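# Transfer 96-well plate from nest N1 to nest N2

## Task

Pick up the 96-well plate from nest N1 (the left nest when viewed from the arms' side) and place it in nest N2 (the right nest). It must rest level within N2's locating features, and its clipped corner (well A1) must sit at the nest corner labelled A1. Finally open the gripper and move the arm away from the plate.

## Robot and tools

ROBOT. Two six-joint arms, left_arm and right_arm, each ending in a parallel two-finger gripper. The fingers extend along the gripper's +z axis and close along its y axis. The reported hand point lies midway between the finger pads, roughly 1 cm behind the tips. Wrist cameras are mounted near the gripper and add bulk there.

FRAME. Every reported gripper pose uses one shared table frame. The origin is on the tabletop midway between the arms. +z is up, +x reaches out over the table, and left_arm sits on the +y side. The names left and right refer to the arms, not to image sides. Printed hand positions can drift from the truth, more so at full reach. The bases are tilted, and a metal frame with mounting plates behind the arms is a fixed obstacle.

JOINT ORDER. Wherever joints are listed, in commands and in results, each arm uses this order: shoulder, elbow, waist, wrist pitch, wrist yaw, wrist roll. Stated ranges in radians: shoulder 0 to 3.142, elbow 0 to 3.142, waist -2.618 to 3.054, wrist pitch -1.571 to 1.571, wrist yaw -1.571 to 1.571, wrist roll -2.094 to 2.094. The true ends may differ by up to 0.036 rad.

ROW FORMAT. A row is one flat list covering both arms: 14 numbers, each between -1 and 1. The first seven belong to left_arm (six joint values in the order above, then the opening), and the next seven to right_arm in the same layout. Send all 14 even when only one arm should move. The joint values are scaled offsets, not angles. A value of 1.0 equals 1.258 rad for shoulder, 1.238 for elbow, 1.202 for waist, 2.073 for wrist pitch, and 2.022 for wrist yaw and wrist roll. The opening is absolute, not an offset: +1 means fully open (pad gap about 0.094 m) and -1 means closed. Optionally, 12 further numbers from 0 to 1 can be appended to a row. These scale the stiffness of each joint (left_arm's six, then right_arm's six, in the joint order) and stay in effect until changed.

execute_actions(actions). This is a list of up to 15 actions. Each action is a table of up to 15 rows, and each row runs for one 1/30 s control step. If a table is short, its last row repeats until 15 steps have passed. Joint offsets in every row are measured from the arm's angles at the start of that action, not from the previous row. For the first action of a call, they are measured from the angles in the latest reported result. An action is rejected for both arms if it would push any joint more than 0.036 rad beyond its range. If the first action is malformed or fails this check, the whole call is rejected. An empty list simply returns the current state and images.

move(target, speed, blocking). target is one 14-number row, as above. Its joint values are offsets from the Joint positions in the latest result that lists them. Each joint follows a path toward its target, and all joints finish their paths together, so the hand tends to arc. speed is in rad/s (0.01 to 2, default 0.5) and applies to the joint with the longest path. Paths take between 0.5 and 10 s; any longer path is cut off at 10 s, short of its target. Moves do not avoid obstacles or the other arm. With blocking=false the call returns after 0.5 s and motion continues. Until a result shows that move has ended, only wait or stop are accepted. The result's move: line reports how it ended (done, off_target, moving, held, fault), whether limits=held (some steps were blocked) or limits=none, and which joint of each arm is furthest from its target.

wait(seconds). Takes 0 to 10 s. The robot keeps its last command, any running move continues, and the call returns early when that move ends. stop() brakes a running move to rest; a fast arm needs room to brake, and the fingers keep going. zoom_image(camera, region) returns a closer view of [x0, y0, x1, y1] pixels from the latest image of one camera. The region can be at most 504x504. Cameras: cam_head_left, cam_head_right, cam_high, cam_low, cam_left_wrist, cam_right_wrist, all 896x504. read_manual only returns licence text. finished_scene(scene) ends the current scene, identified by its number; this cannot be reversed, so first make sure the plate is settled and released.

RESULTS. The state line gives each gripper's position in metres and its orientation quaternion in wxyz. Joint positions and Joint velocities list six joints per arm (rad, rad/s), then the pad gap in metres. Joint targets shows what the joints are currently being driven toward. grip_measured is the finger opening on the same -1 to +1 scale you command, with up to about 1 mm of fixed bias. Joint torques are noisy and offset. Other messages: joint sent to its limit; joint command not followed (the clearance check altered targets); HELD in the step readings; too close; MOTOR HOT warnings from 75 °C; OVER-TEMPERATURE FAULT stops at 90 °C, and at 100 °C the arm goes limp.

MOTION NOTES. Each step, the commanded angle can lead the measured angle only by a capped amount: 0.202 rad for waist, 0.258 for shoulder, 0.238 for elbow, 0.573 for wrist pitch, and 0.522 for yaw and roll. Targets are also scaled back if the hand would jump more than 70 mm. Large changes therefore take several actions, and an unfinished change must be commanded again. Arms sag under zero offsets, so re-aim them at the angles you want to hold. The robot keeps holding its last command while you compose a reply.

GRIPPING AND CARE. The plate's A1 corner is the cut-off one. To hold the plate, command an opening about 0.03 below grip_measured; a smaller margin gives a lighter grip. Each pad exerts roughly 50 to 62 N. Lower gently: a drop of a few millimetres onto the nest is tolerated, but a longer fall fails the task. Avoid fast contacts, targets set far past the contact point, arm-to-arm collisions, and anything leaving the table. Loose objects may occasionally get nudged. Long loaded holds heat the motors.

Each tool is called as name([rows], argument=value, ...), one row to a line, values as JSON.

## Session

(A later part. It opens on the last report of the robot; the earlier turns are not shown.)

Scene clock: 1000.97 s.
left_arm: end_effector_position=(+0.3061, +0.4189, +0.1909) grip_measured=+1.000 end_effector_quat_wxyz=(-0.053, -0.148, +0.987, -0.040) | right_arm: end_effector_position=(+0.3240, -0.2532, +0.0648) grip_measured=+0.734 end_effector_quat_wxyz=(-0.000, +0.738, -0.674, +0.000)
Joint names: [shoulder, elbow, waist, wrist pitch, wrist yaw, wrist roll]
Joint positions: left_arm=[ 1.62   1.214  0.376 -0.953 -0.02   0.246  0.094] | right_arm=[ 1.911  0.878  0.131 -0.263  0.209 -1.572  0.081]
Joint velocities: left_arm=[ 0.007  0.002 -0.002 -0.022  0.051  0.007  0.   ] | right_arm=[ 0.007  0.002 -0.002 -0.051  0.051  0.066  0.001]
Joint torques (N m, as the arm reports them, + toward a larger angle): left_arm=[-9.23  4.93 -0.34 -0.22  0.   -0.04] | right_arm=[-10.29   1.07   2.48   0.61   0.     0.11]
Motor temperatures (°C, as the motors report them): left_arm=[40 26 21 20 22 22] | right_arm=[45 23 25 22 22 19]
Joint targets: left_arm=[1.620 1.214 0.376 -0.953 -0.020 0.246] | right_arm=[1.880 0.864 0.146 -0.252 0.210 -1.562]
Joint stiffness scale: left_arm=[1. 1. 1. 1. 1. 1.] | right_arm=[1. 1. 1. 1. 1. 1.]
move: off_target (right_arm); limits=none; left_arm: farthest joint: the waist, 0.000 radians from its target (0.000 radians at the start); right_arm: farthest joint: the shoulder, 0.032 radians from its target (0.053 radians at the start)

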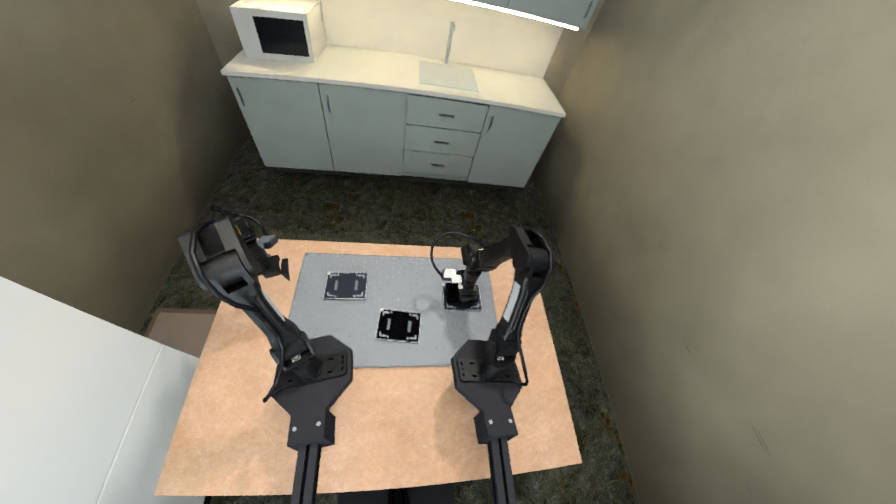

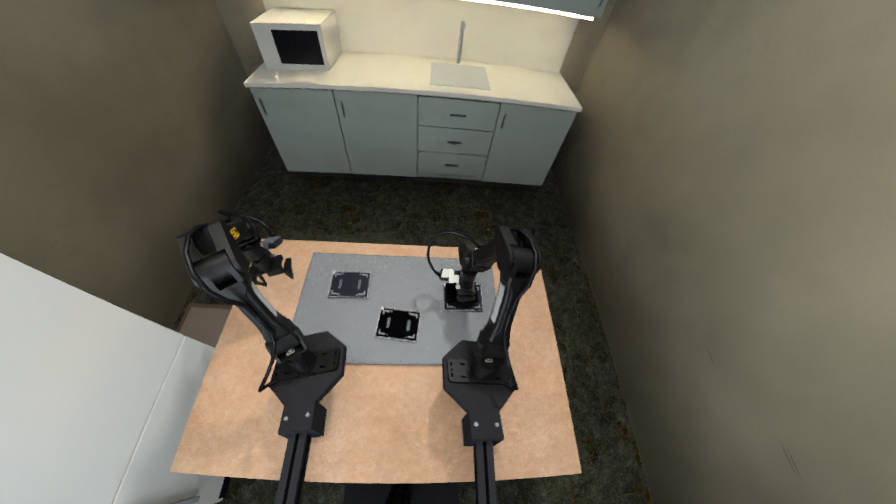

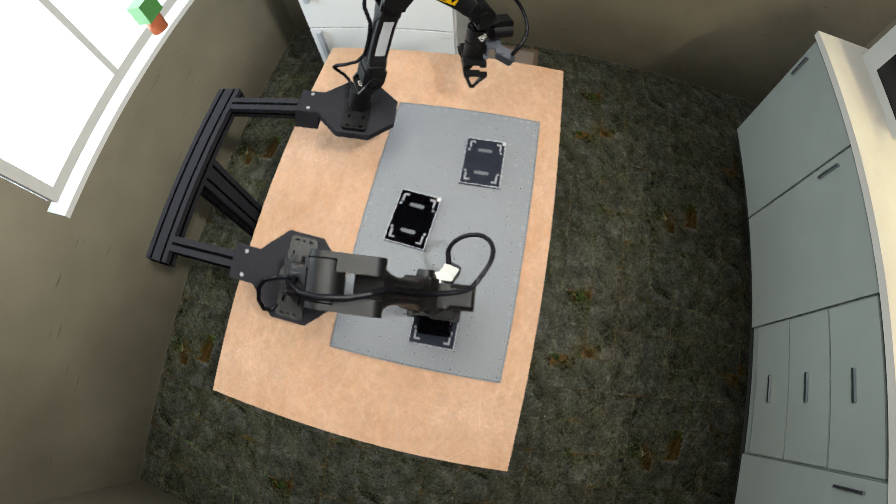

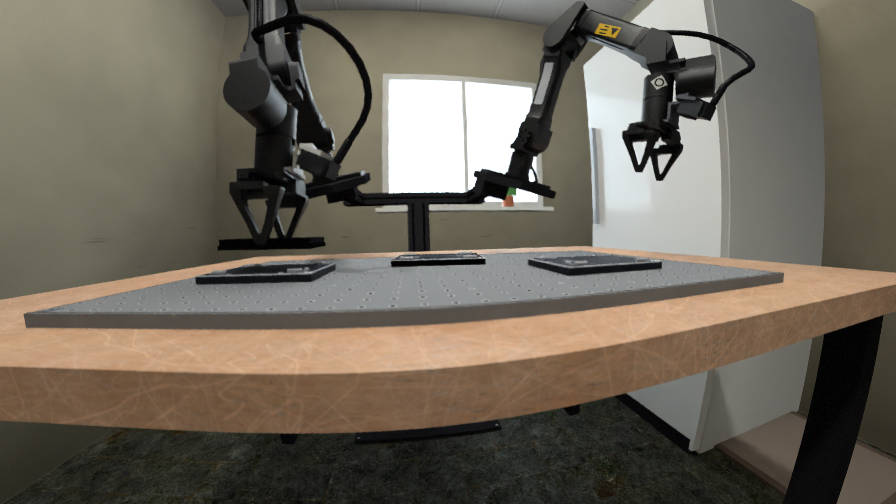

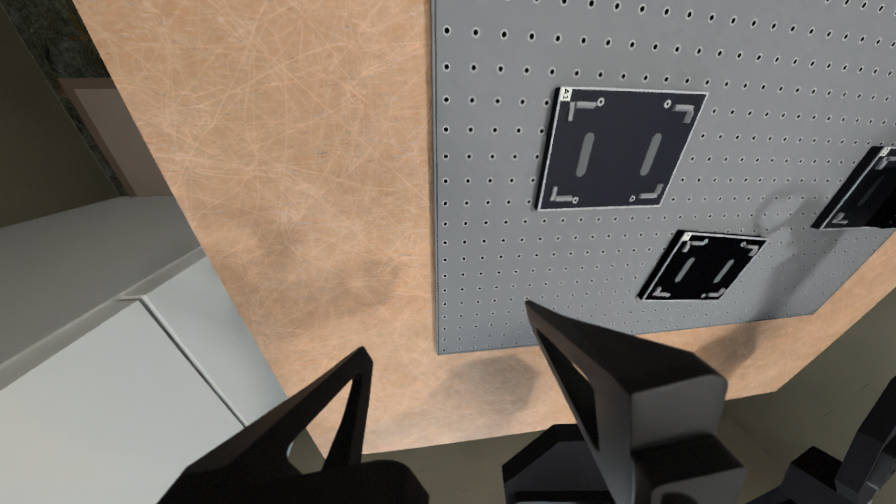

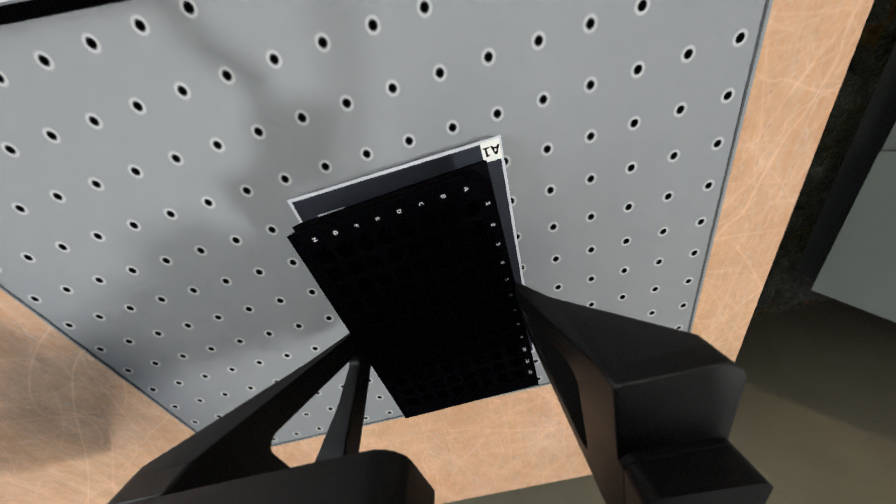

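move(target=[0,0,0,0,0,0,1,0.009,-0.037,-0.029,0.032,-0.008,0.023,0.71], speed=0.08)

Scene clock: 1087.23 s.
left_arm: end_effector_position=(+0.3061, +0.4189, +0.1909) grip_measured=+1.000 end_effector_quat_wxyz=(-0.053, -0.148, +0.987, -0.040) | right_arm: end_effector_position=(+0.3235, -0.2623, +0.0597) grip_measured=+0.734 end_effector_quat_wxyz=(-0.005, +0.715, -0.699, +0.009)
Joint names: [shoulder, elbow, waist, wrist pitch, wrist yaw, wrist roll]
Joint positions: left_arm=[ 1.62   1.214  0.376 -0.953 -0.02   0.246  0.094] | right_arm=[ 1.911  0.849  0.102 -0.209  0.207 -1.534  0.081]
Joint velocities: left_arm=[ 0.002 -0.002  0.017  0.051 -0.007  0.007  0.   ] | right_arm=[ 0.007 -0.017  0.017 -0.081  0.007 -0.051 -0.   ]
Joint torques (N m, as the arm reports them, + toward a larger angle): left_arm=[-9.24  4.92 -0.34 -0.22  0.   -0.04] | right_arm=[-6.91  0.79  0.89  0.65 -0.17  0.13]
Motor temperatures (°C, as the motors report them): left_arm=[39 26 21 20 22 22] | right_arm=[43 22 25 22 22 19]
Joint targets: left_arm=[1.620 1.214 0.376 -0.953 -0.020 0.246] | right_arm=[1.922 0.833 0.096 -0.197 0.193 -1.525]
Joint stiffness scale: left_arm=[1. 1. 1. 1. 1. 1.] | right_arm=[1. 1. 1. 1. 1. 1.]
move: done; limits=none; left_arm: farthest joint: the waist, 0.000 radians from its target (0.000 radians at the start); right_arm: farthest joint: the elbow, 0.017 radians from its target (0.046 radians at the start)

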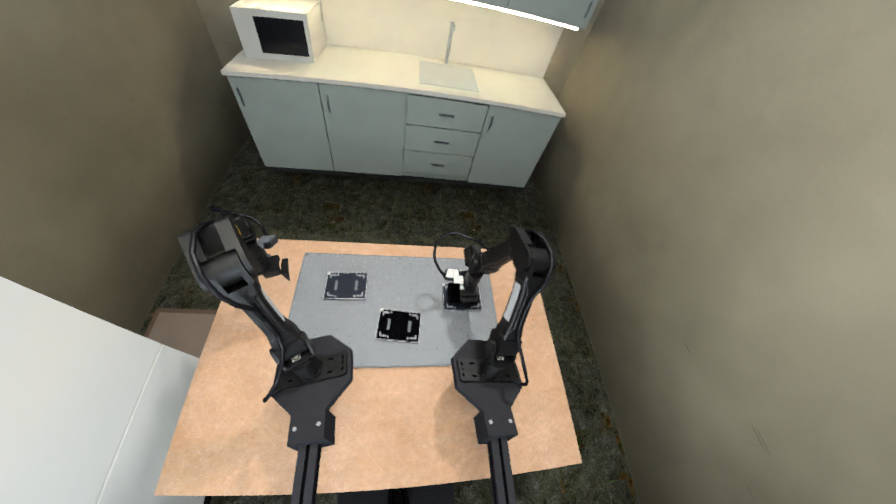

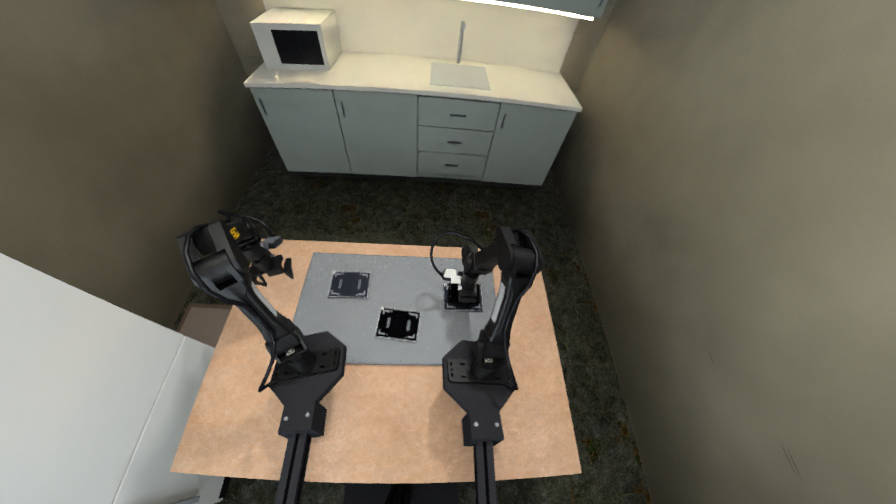

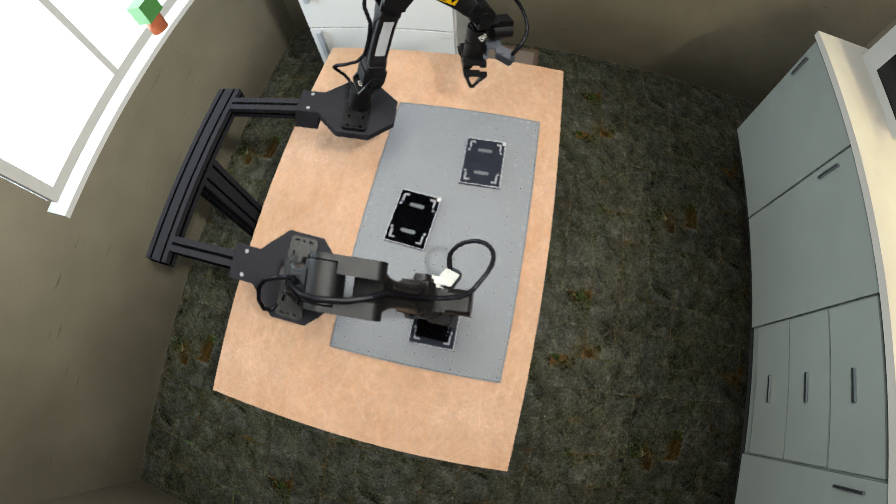

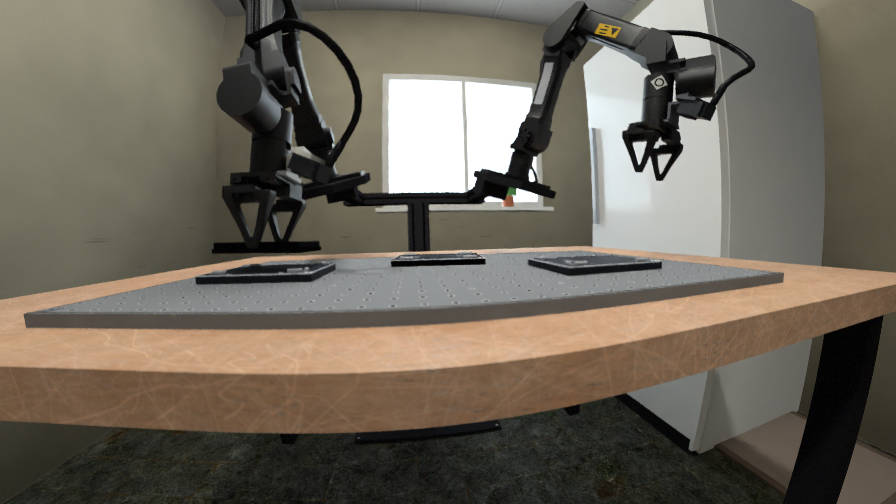

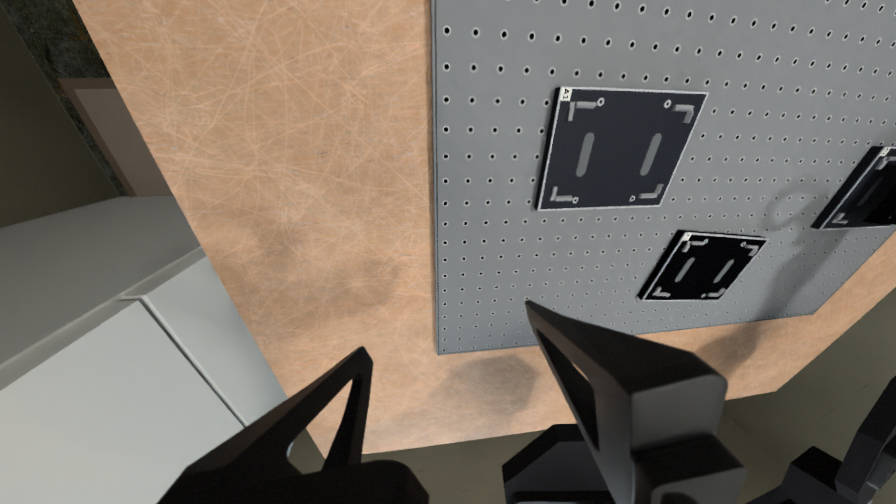

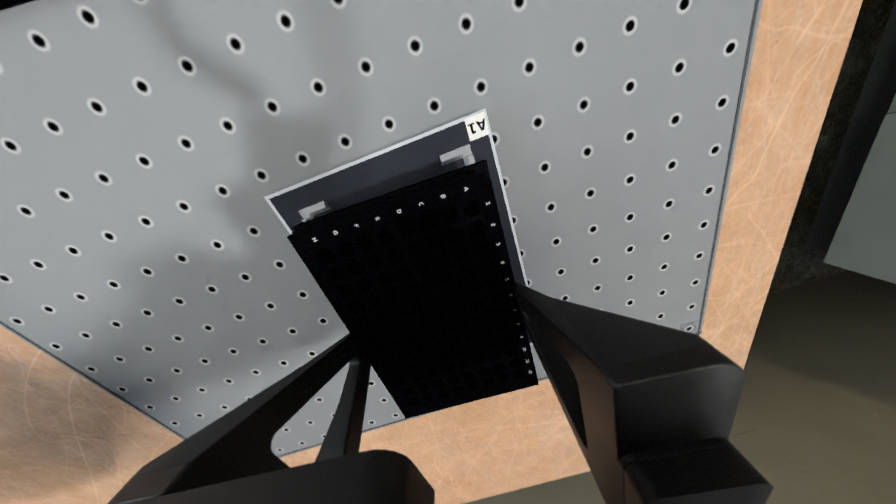

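zoom_image(camera="cam_right_wrist", region=[250,95,550,265])

Region (250, 95, 550, 265) of cam_right_wrist's 896x504 image, scaled by 1.680, with more detail than that image has; it fills the top 286 rows of this view, and the rest is white.

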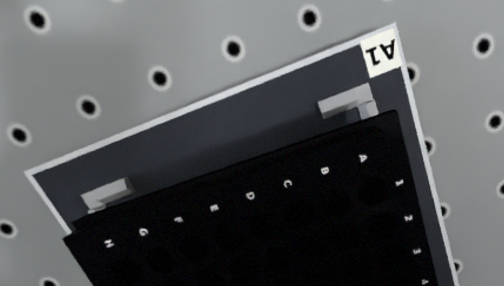

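move(target=[0,0,0,0,0,0,1,0.035,-0.020,-0.014,0.020,-0.011,-0.009,0.71], speed=0.06)

zoom_image(camera="cam_right_wrist", region=[230,70,550,250])

zoom_image(camera="cam_low", region=[170,200,370,312])

Scene clock: 1140.10 s.
left_arm: end_effector_position=(+0.3061, +0.4189, +0.1909) grip_measured=+1.000 end_effector_quat_wxyz=(-0.053, -0.148, +0.987, -0.040) | right_arm: end_effector_position=(+0.3202, -0.2628, +0.0488) grip_measured=+0.734 end_effector_quat_wxyz=(-0.003, +0.715, -0.699, +0.003)
Joint names: [shoulder, elbow, waist, wrist pitch, wrist yaw, wrist roll]
Joint positions: left_arm=[ 1.62   1.214  0.376 -0.953 -0.02   0.246  0.094] | right_arm=[ 1.95   0.849  0.092 -0.179  0.2   -1.544  0.081]
Joint velocities: left_arm=[-0.002  0.002 -0.002 -0.007 -0.022 -0.037  0.   ] | right_arm=[-0.007 -0.002 -0.007  0.022 -0.095 -0.007 -0.   ]
Joint torques (N m, as the arm reports them, + toward a larger angle): left_arm=[-9.24  4.93 -0.33 -0.22  0.   -0.04] | right_arm=[-7.51  0.06  0.85  0.61 -0.16 -0.05]
Motor temperatures (°C, as the motors report them): left_arm=[39 26 21 20 22 22] | right_arm=[39 22 25 22 22 19]
Joint targets: left_arm=[1.620 1.214 0.376 -0.953 -0.020 0.246] | right_arm=[1.955 0.825 0.085 -0.168 0.185 -1.553]
Joint stiffness scale: left_arm=[1. 1. 1. 1. 1. 1.] | right_arm=[1. 1. 1. 1. 1. 1.]
move: off_target (right_arm); limits=none; left_arm: farthest joint: the waist, 0.000 radians from its target (0.000 radians at the start); right_arm: farthest joint: the elbow, 0.025 radians from its target (0.025 radians at the start)

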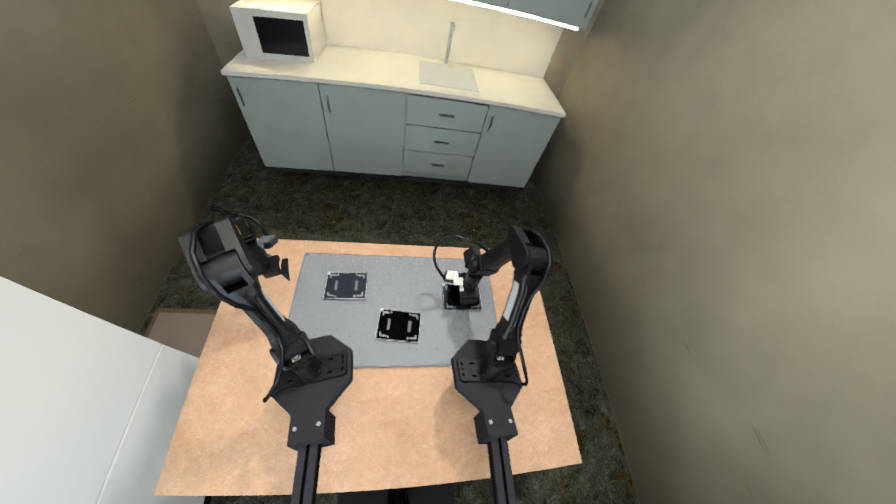

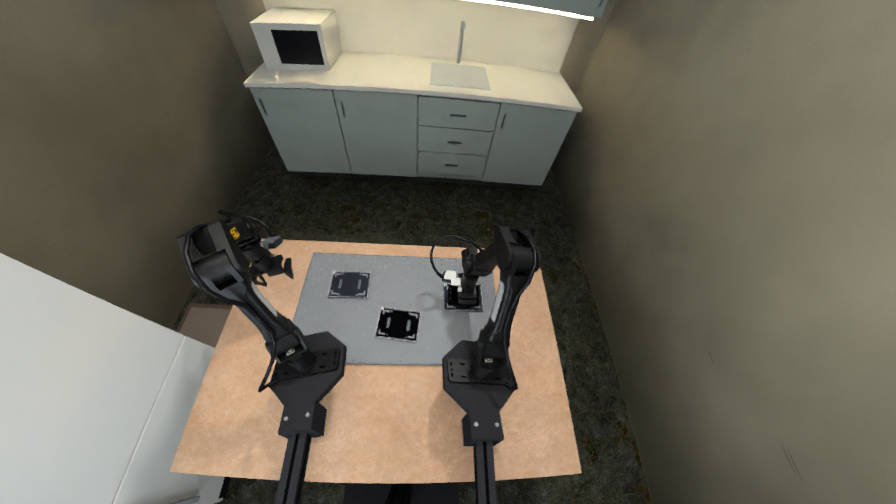

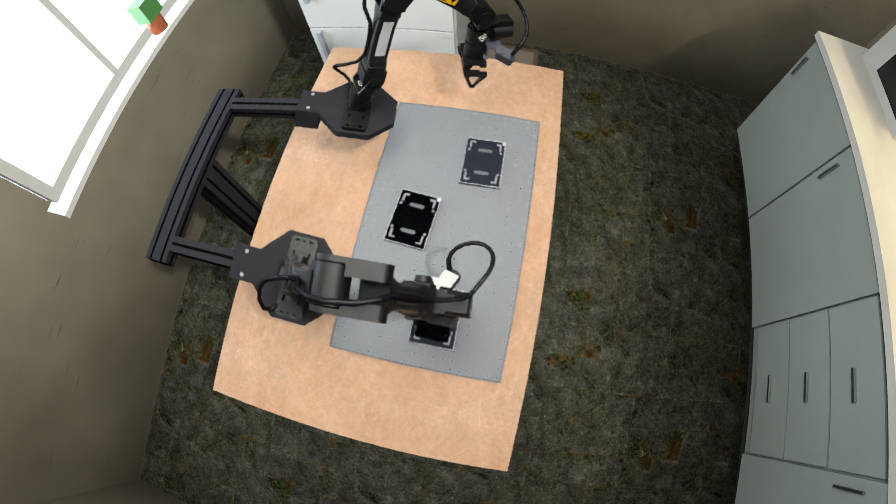

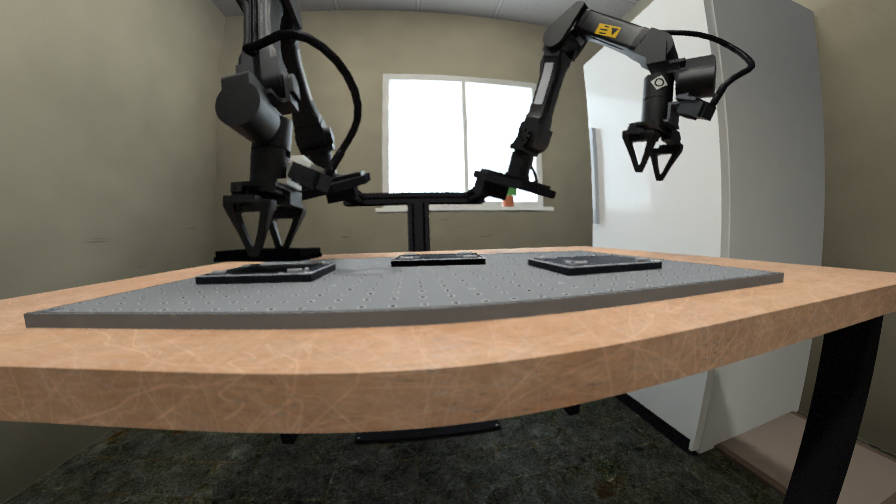

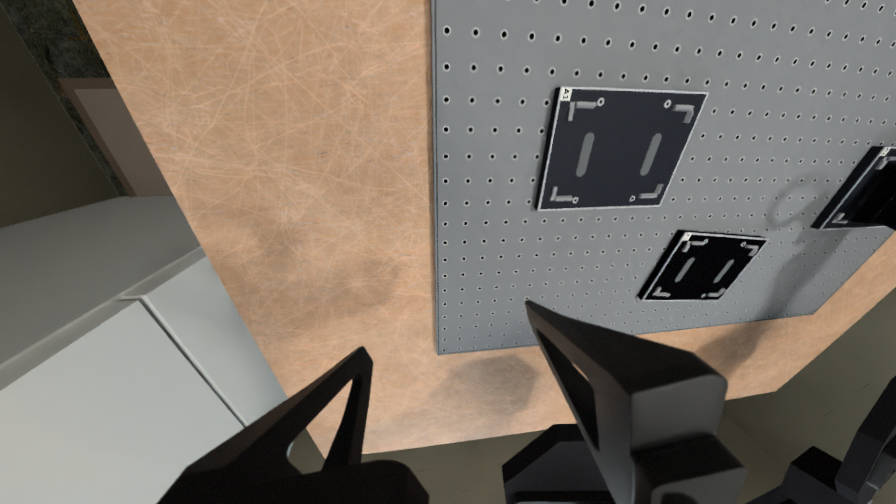

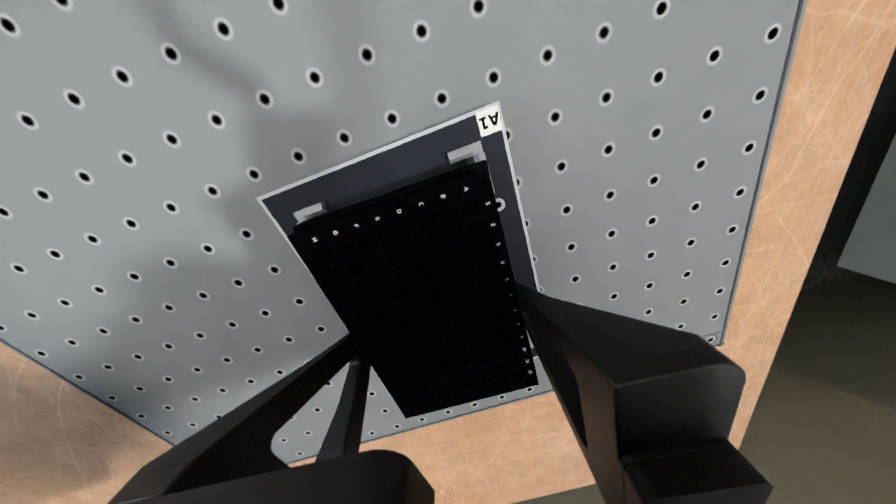

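Region (230, 70, 550, 250) of cam_right_wrist's 896x504 image, scaled by 1.575, with more detail than that image has; it fills the top 284 rows of this view, and the rest is white.

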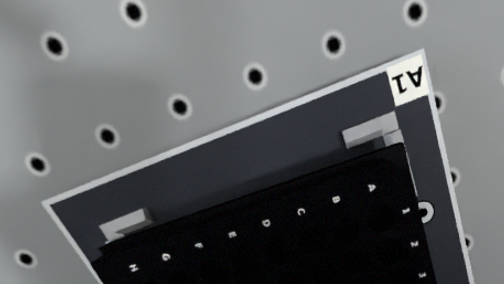

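Region (170, 200, 370, 312) of cam_low's 896x504 image, scaled by 2.520, with more detail than that image has; it fills the top 282 rows of this view, and the rest is white.

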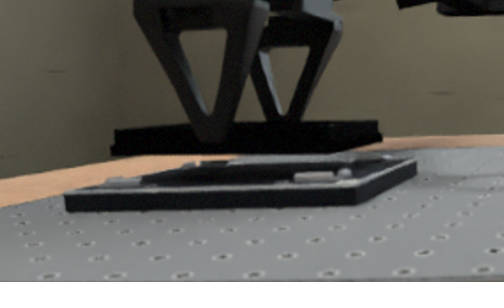

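execute_actions([
  [[0,0,0,0,0,0,1,0.004,-0.021,-0.008,0.0053,-0.0074,-0.005,0.71],[0,0,0,0,0,0,1,0.004,-0.023,-0.010,0.0053,-0.0074,-0.007,0.71]],
])

Scene clock: 1166.97 s.
left_arm: end_effector_position=(+0.3061, +0.4189, +0.1909) grip_measured=+1.000 end_effector_quat_wxyz=(-0.053, -0.148, +0.987, -0.040) | right_arm: end_effector_position=(+0.3202, -0.2648, +0.0484) grip_measured=+0.734 end_effector_quat_wxyz=(-0.002, +0.715, -0.699, +0.004)
Joint names: [shoulder, elbow, waist, wrist pitch, wrist yaw, wrist roll]
Joint positions: left_arm=[ 1.62   1.214  0.376 -0.953 -0.02   0.246  0.094] | right_arm=[ 1.95   0.849  0.085 -0.179  0.199 -1.549  0.081]
Joint velocities: left_arm=[ 0.012  0.017  0.002  0.051  0.007 -0.007  0.   ] | right_arm=[-0.002  0.002 -0.007 -0.051 -0.007 -0.037 -0.   ]
Joint torques (N m, as the arm reports them, + toward a larger angle): left_arm=[-9.23  4.93 -0.33 -0.22  0.   -0.04] | right_arm=[-7.47 -0.21  0.91  0.61 -0.15 -0.05]
Motor temperatures (°C, as the motors report them): left_arm=[39 26 20 20 22 22] | right_arm=[39 22 25 22 22 19]
Joint targets: left_arm=[1.620 1.214 0.376 -0.953 -0.020 0.246] | right_arm=[1.955 0.821 0.079 -0.168 0.185 -1.558]
Joint stiffness scale: left_arm=[1. 1. 1. 1. 1. 1.] | right_arm=[1. 1. 1. 1. 1. 1.]
Step readings (joint positions):
0: left_arm=[1.620 1.214 0.376 -0.953 -0.020 0.246] | right_arm=[1.950 0.849 0.092 -0.179 0.200 -1.544]
1: left_arm=[1.620 1.214 0.376 -0.953 -0.020 0.246] | right_arm=[1.950 0.849 0.092 -0.179 0.200 -1.544]
2: left_arm=[1.620 1.214 0.376 -0.953 -0.020 0.246] | right_arm=[1.950 0.849 0.091 -0.179 0.200 -1.545]
4: left_arm=[1.620 1.214 0.376 -0.953 -0.020 0.246] | right_arm=[1.950 0.849 0.089 -0.179 0.199 -1.547]
8: left_arm=[1.620 1.214 0.376 -0.953 -0.020 0.246] | right_arm=[1.950 0.849 0.085 -0.179 0.199 -1.549]
15: Joint positions above

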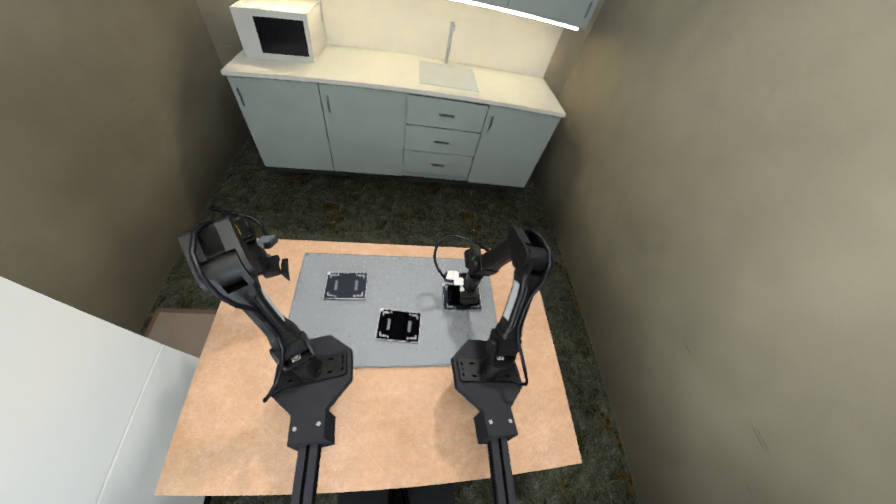

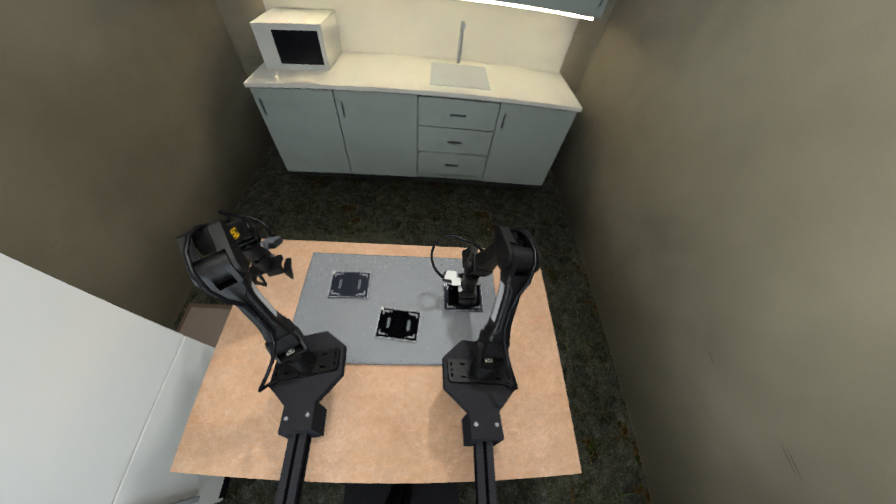

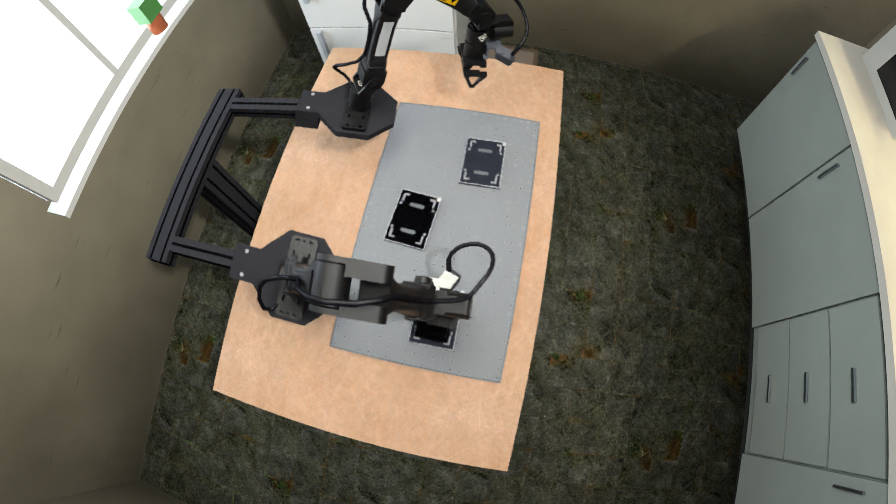

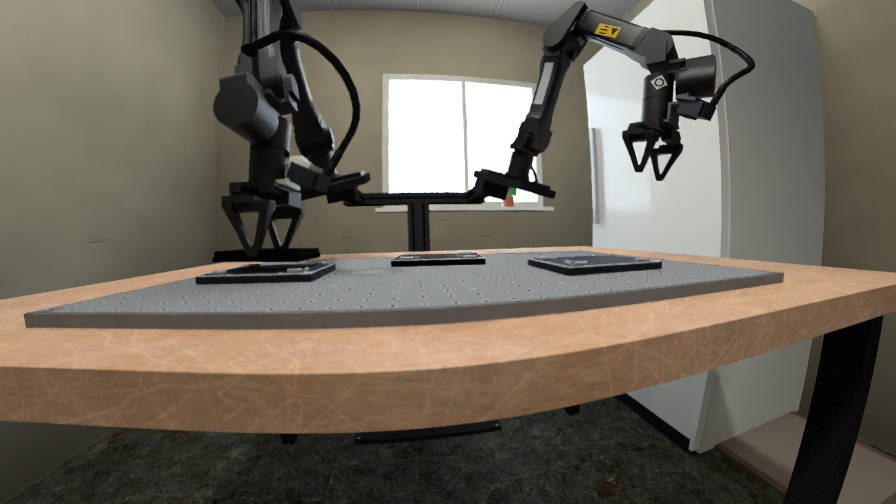

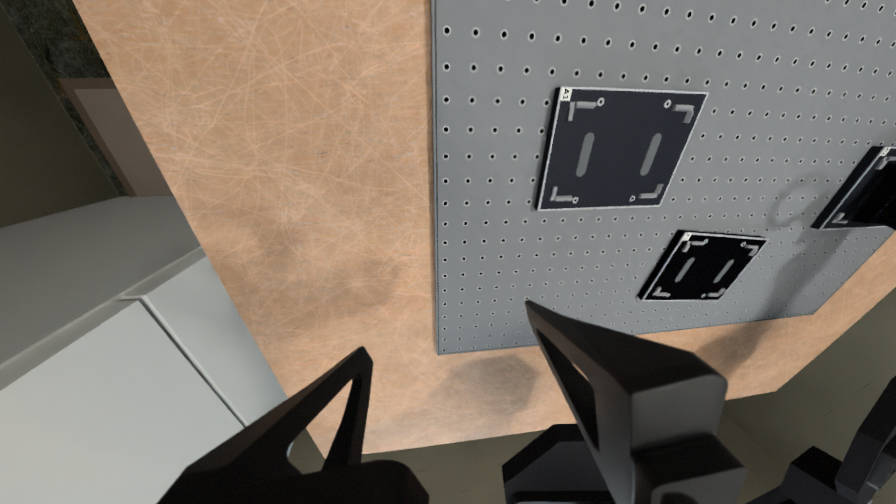

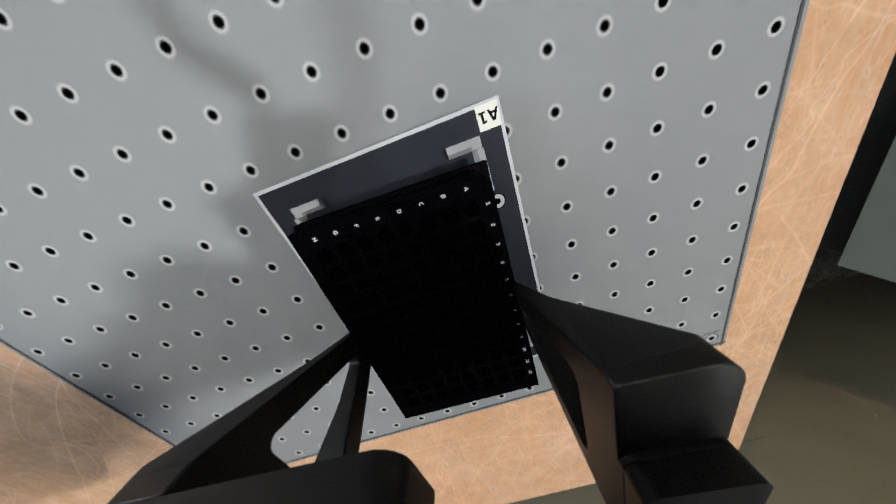

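execute_actions([
  [[0,0,0,0,0,0,1,0.004,-0.032,-0.005,0.0053,-0.007,-0.0045,0.71],[0,0,0,0,0,0,1,0.004,-0.032,-0.005,0.0053,-0.007,-0.0045,0.71],[0,0,0,0,0,0,1,0.004,-0.032,-0.005,0.0053,-0.007,-0.0045,0.71],[0,0,0,0,0,0,1,0.004,-0.021,-0.005,0.0053,-0.007,-0.0045,0.71]],
])

Scene clock: 1174.10 s.
left_arm: end_effector_position=(+0.3061, +0.4189, +0.1909) grip_measured=+1.000 end_effector_quat_wxyz=(-0.053, -0.148, +0.987, -0.040) | right_arm: end_effector_position=(+0.3129, -0.2647, +0.0463) grip_measured=+0.734 end_effector_quat_wxyz=(+0.003, +0.716, -0.698, -0.001)
Joint names: [shoulder, elbow, waist, wrist pitch, wrist yaw, wrist roll]
Joint positions: left_arm=[ 1.62   1.214  0.376 -0.953 -0.02   0.246  0.094] | right_arm=[ 1.952  0.832  0.085 -0.174  0.199 -1.55   0.081]
Joint velocities: left_arm=[-0.007 -0.012 -0.007 -0.007 -0.037 -0.007  0.   ] | right_arm=[ 0.022  0.002  0.007 -0.022  0.007 -0.037 -0.001]
Joint torques (N m, as the arm reports them, + toward a larger angle): left_arm=[-9.23  4.93 -0.33 -0.22  0.   -0.04] | right_arm=[-7.51  1.17  0.92  0.52 -0.15 -0.06]
Motor temperatures (°C, as the motors report them): left_arm=[39 26 20 20 22 22] | right_arm=[39 22 25 22 22 19]
Joint targets: left_arm=[1.620 1.214 0.376 -0.953 -0.020 0.246] | right_arm=[1.955 0.823 0.079 -0.167 0.185 -1.559]
Joint stiffness scale: left_arm=[1. 1. 1. 1. 1. 1.] | right_arm=[1. 1. 1. 1. 1. 1.]
Step readings (joint positions):
0: left_arm=[1.620 1.214 0.376 -0.953 -0.020 0.246] | right_arm=[1.950 0.849 0.085 -0.179 0.199 -1.550]
1: left_arm=[1.620 1.214 0.376 -0.953 -0.020 0.246] | right_arm=[1.950 0.846 0.085 -0.176 0.199 -1.550]
2: left_arm=[1.620 1.214 0.376 -0.953 -0.020 0.246] | right_arm=[1.950 0.842 0.085 -0.173 0.199 -1.550]
4: left_arm=[1.620 1.214 0.376 -0.953 -0.020 0.246] | right_arm=[1.950 0.833 0.085 -0.173 0.199 -1.550]
8: left_arm=[1.620 1.214 0.376 -0.953 -0.020 0.246] | right_arm=[1.952 0.832 0.085 -0.174 0.199 -1.550]
15: Joint positions above

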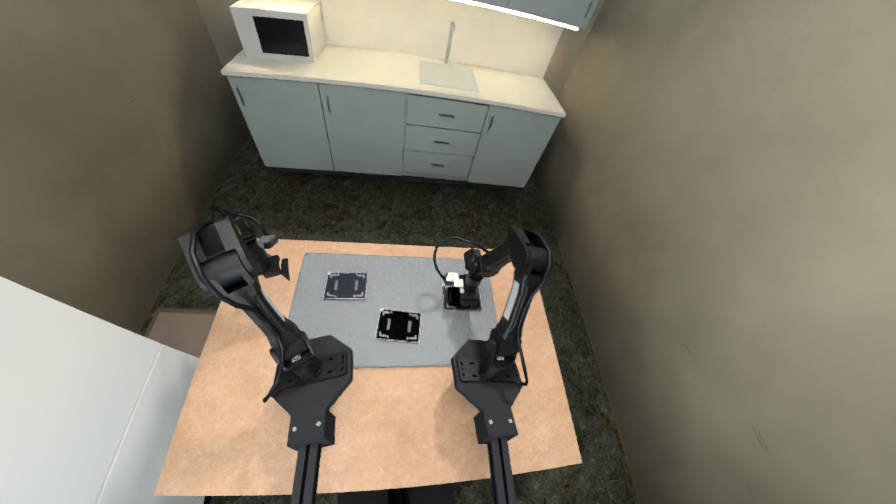

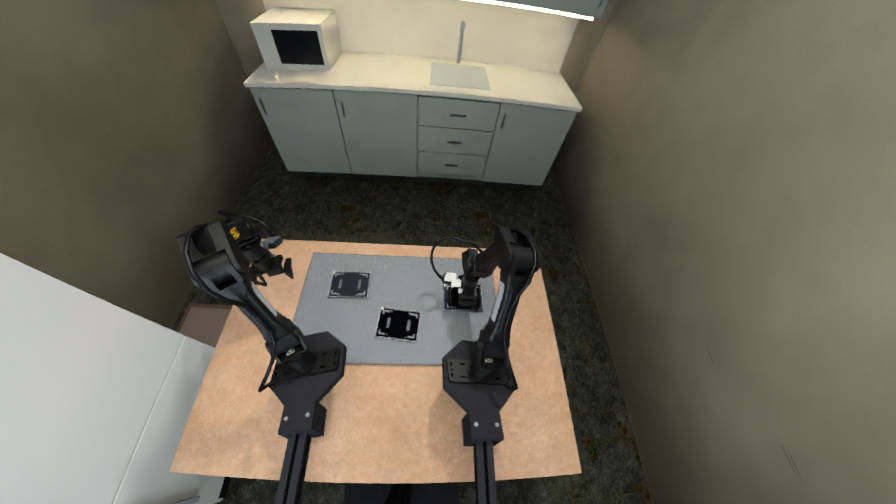

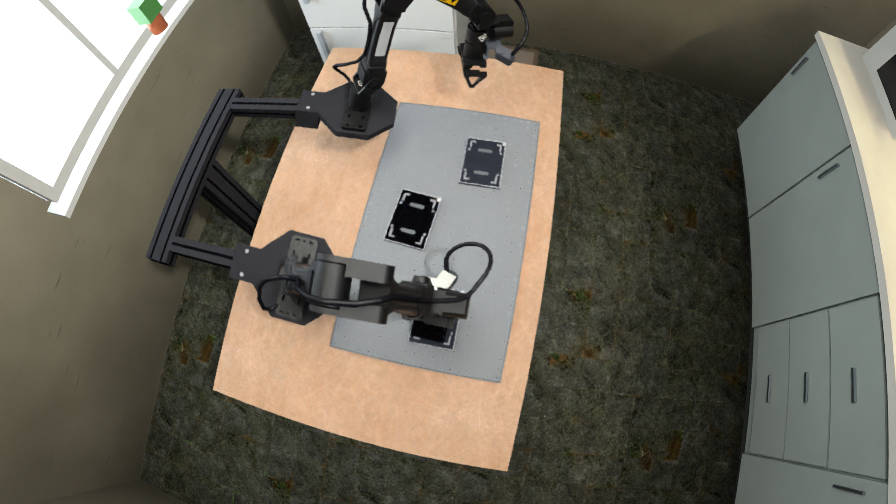

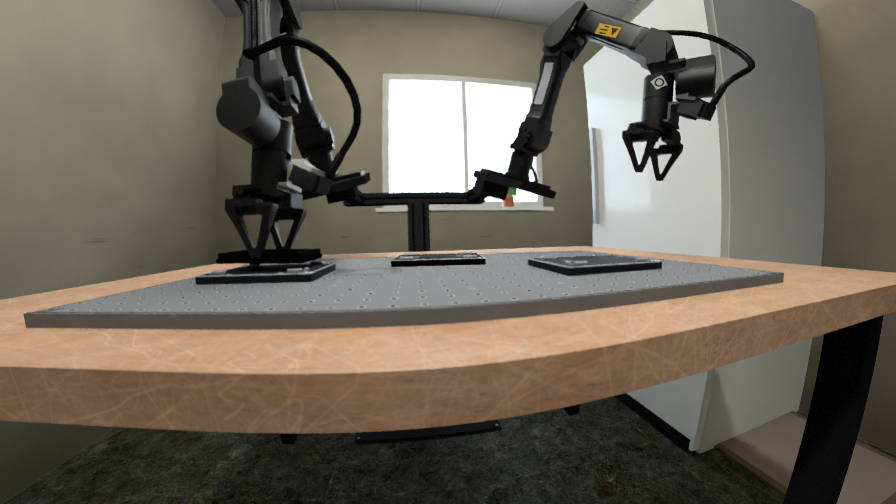

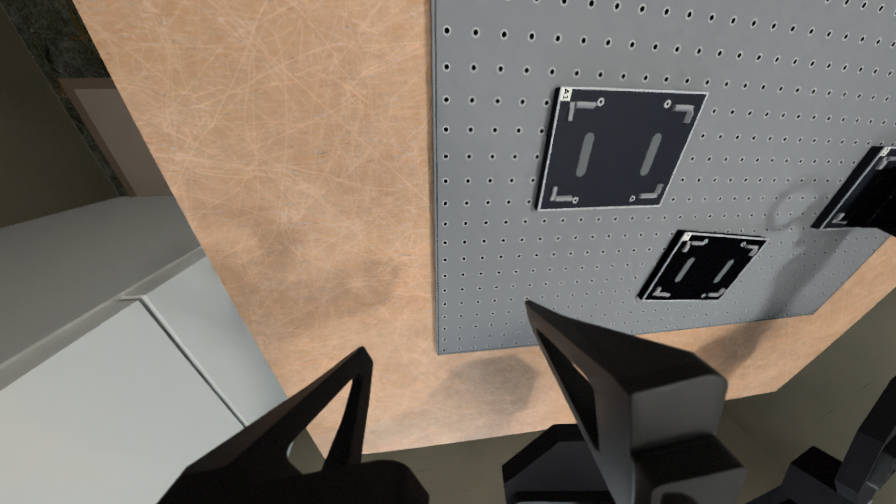

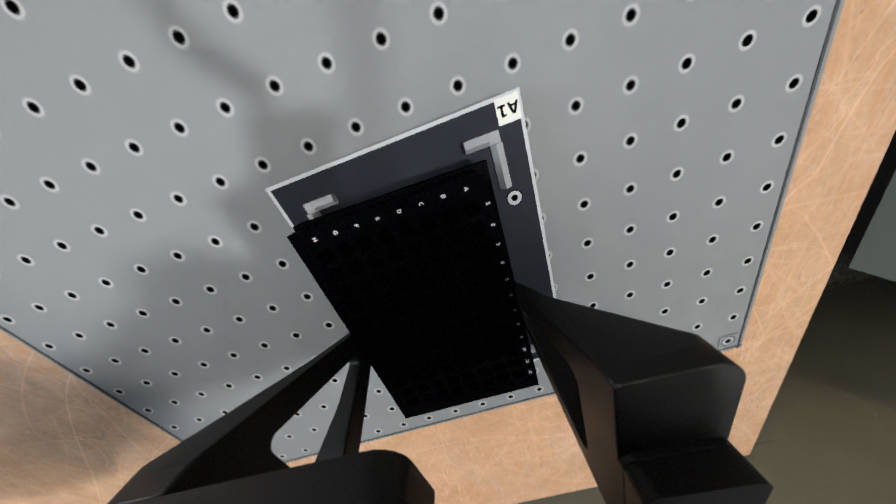

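zoom_image(camera="cam_right_wrist", region=[250,70,570,250])

Region (250, 70, 570, 250) of cam_right_wrist's 896x504 image, scaled by 1.575, with more detail than that image has; it fills the top 284 rows of this view, and the rest is white.

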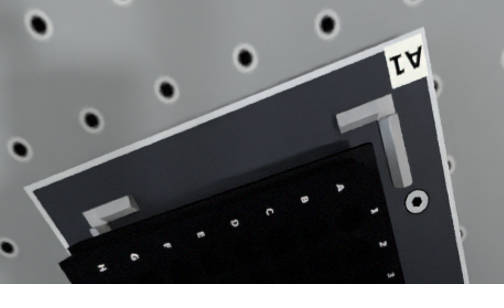

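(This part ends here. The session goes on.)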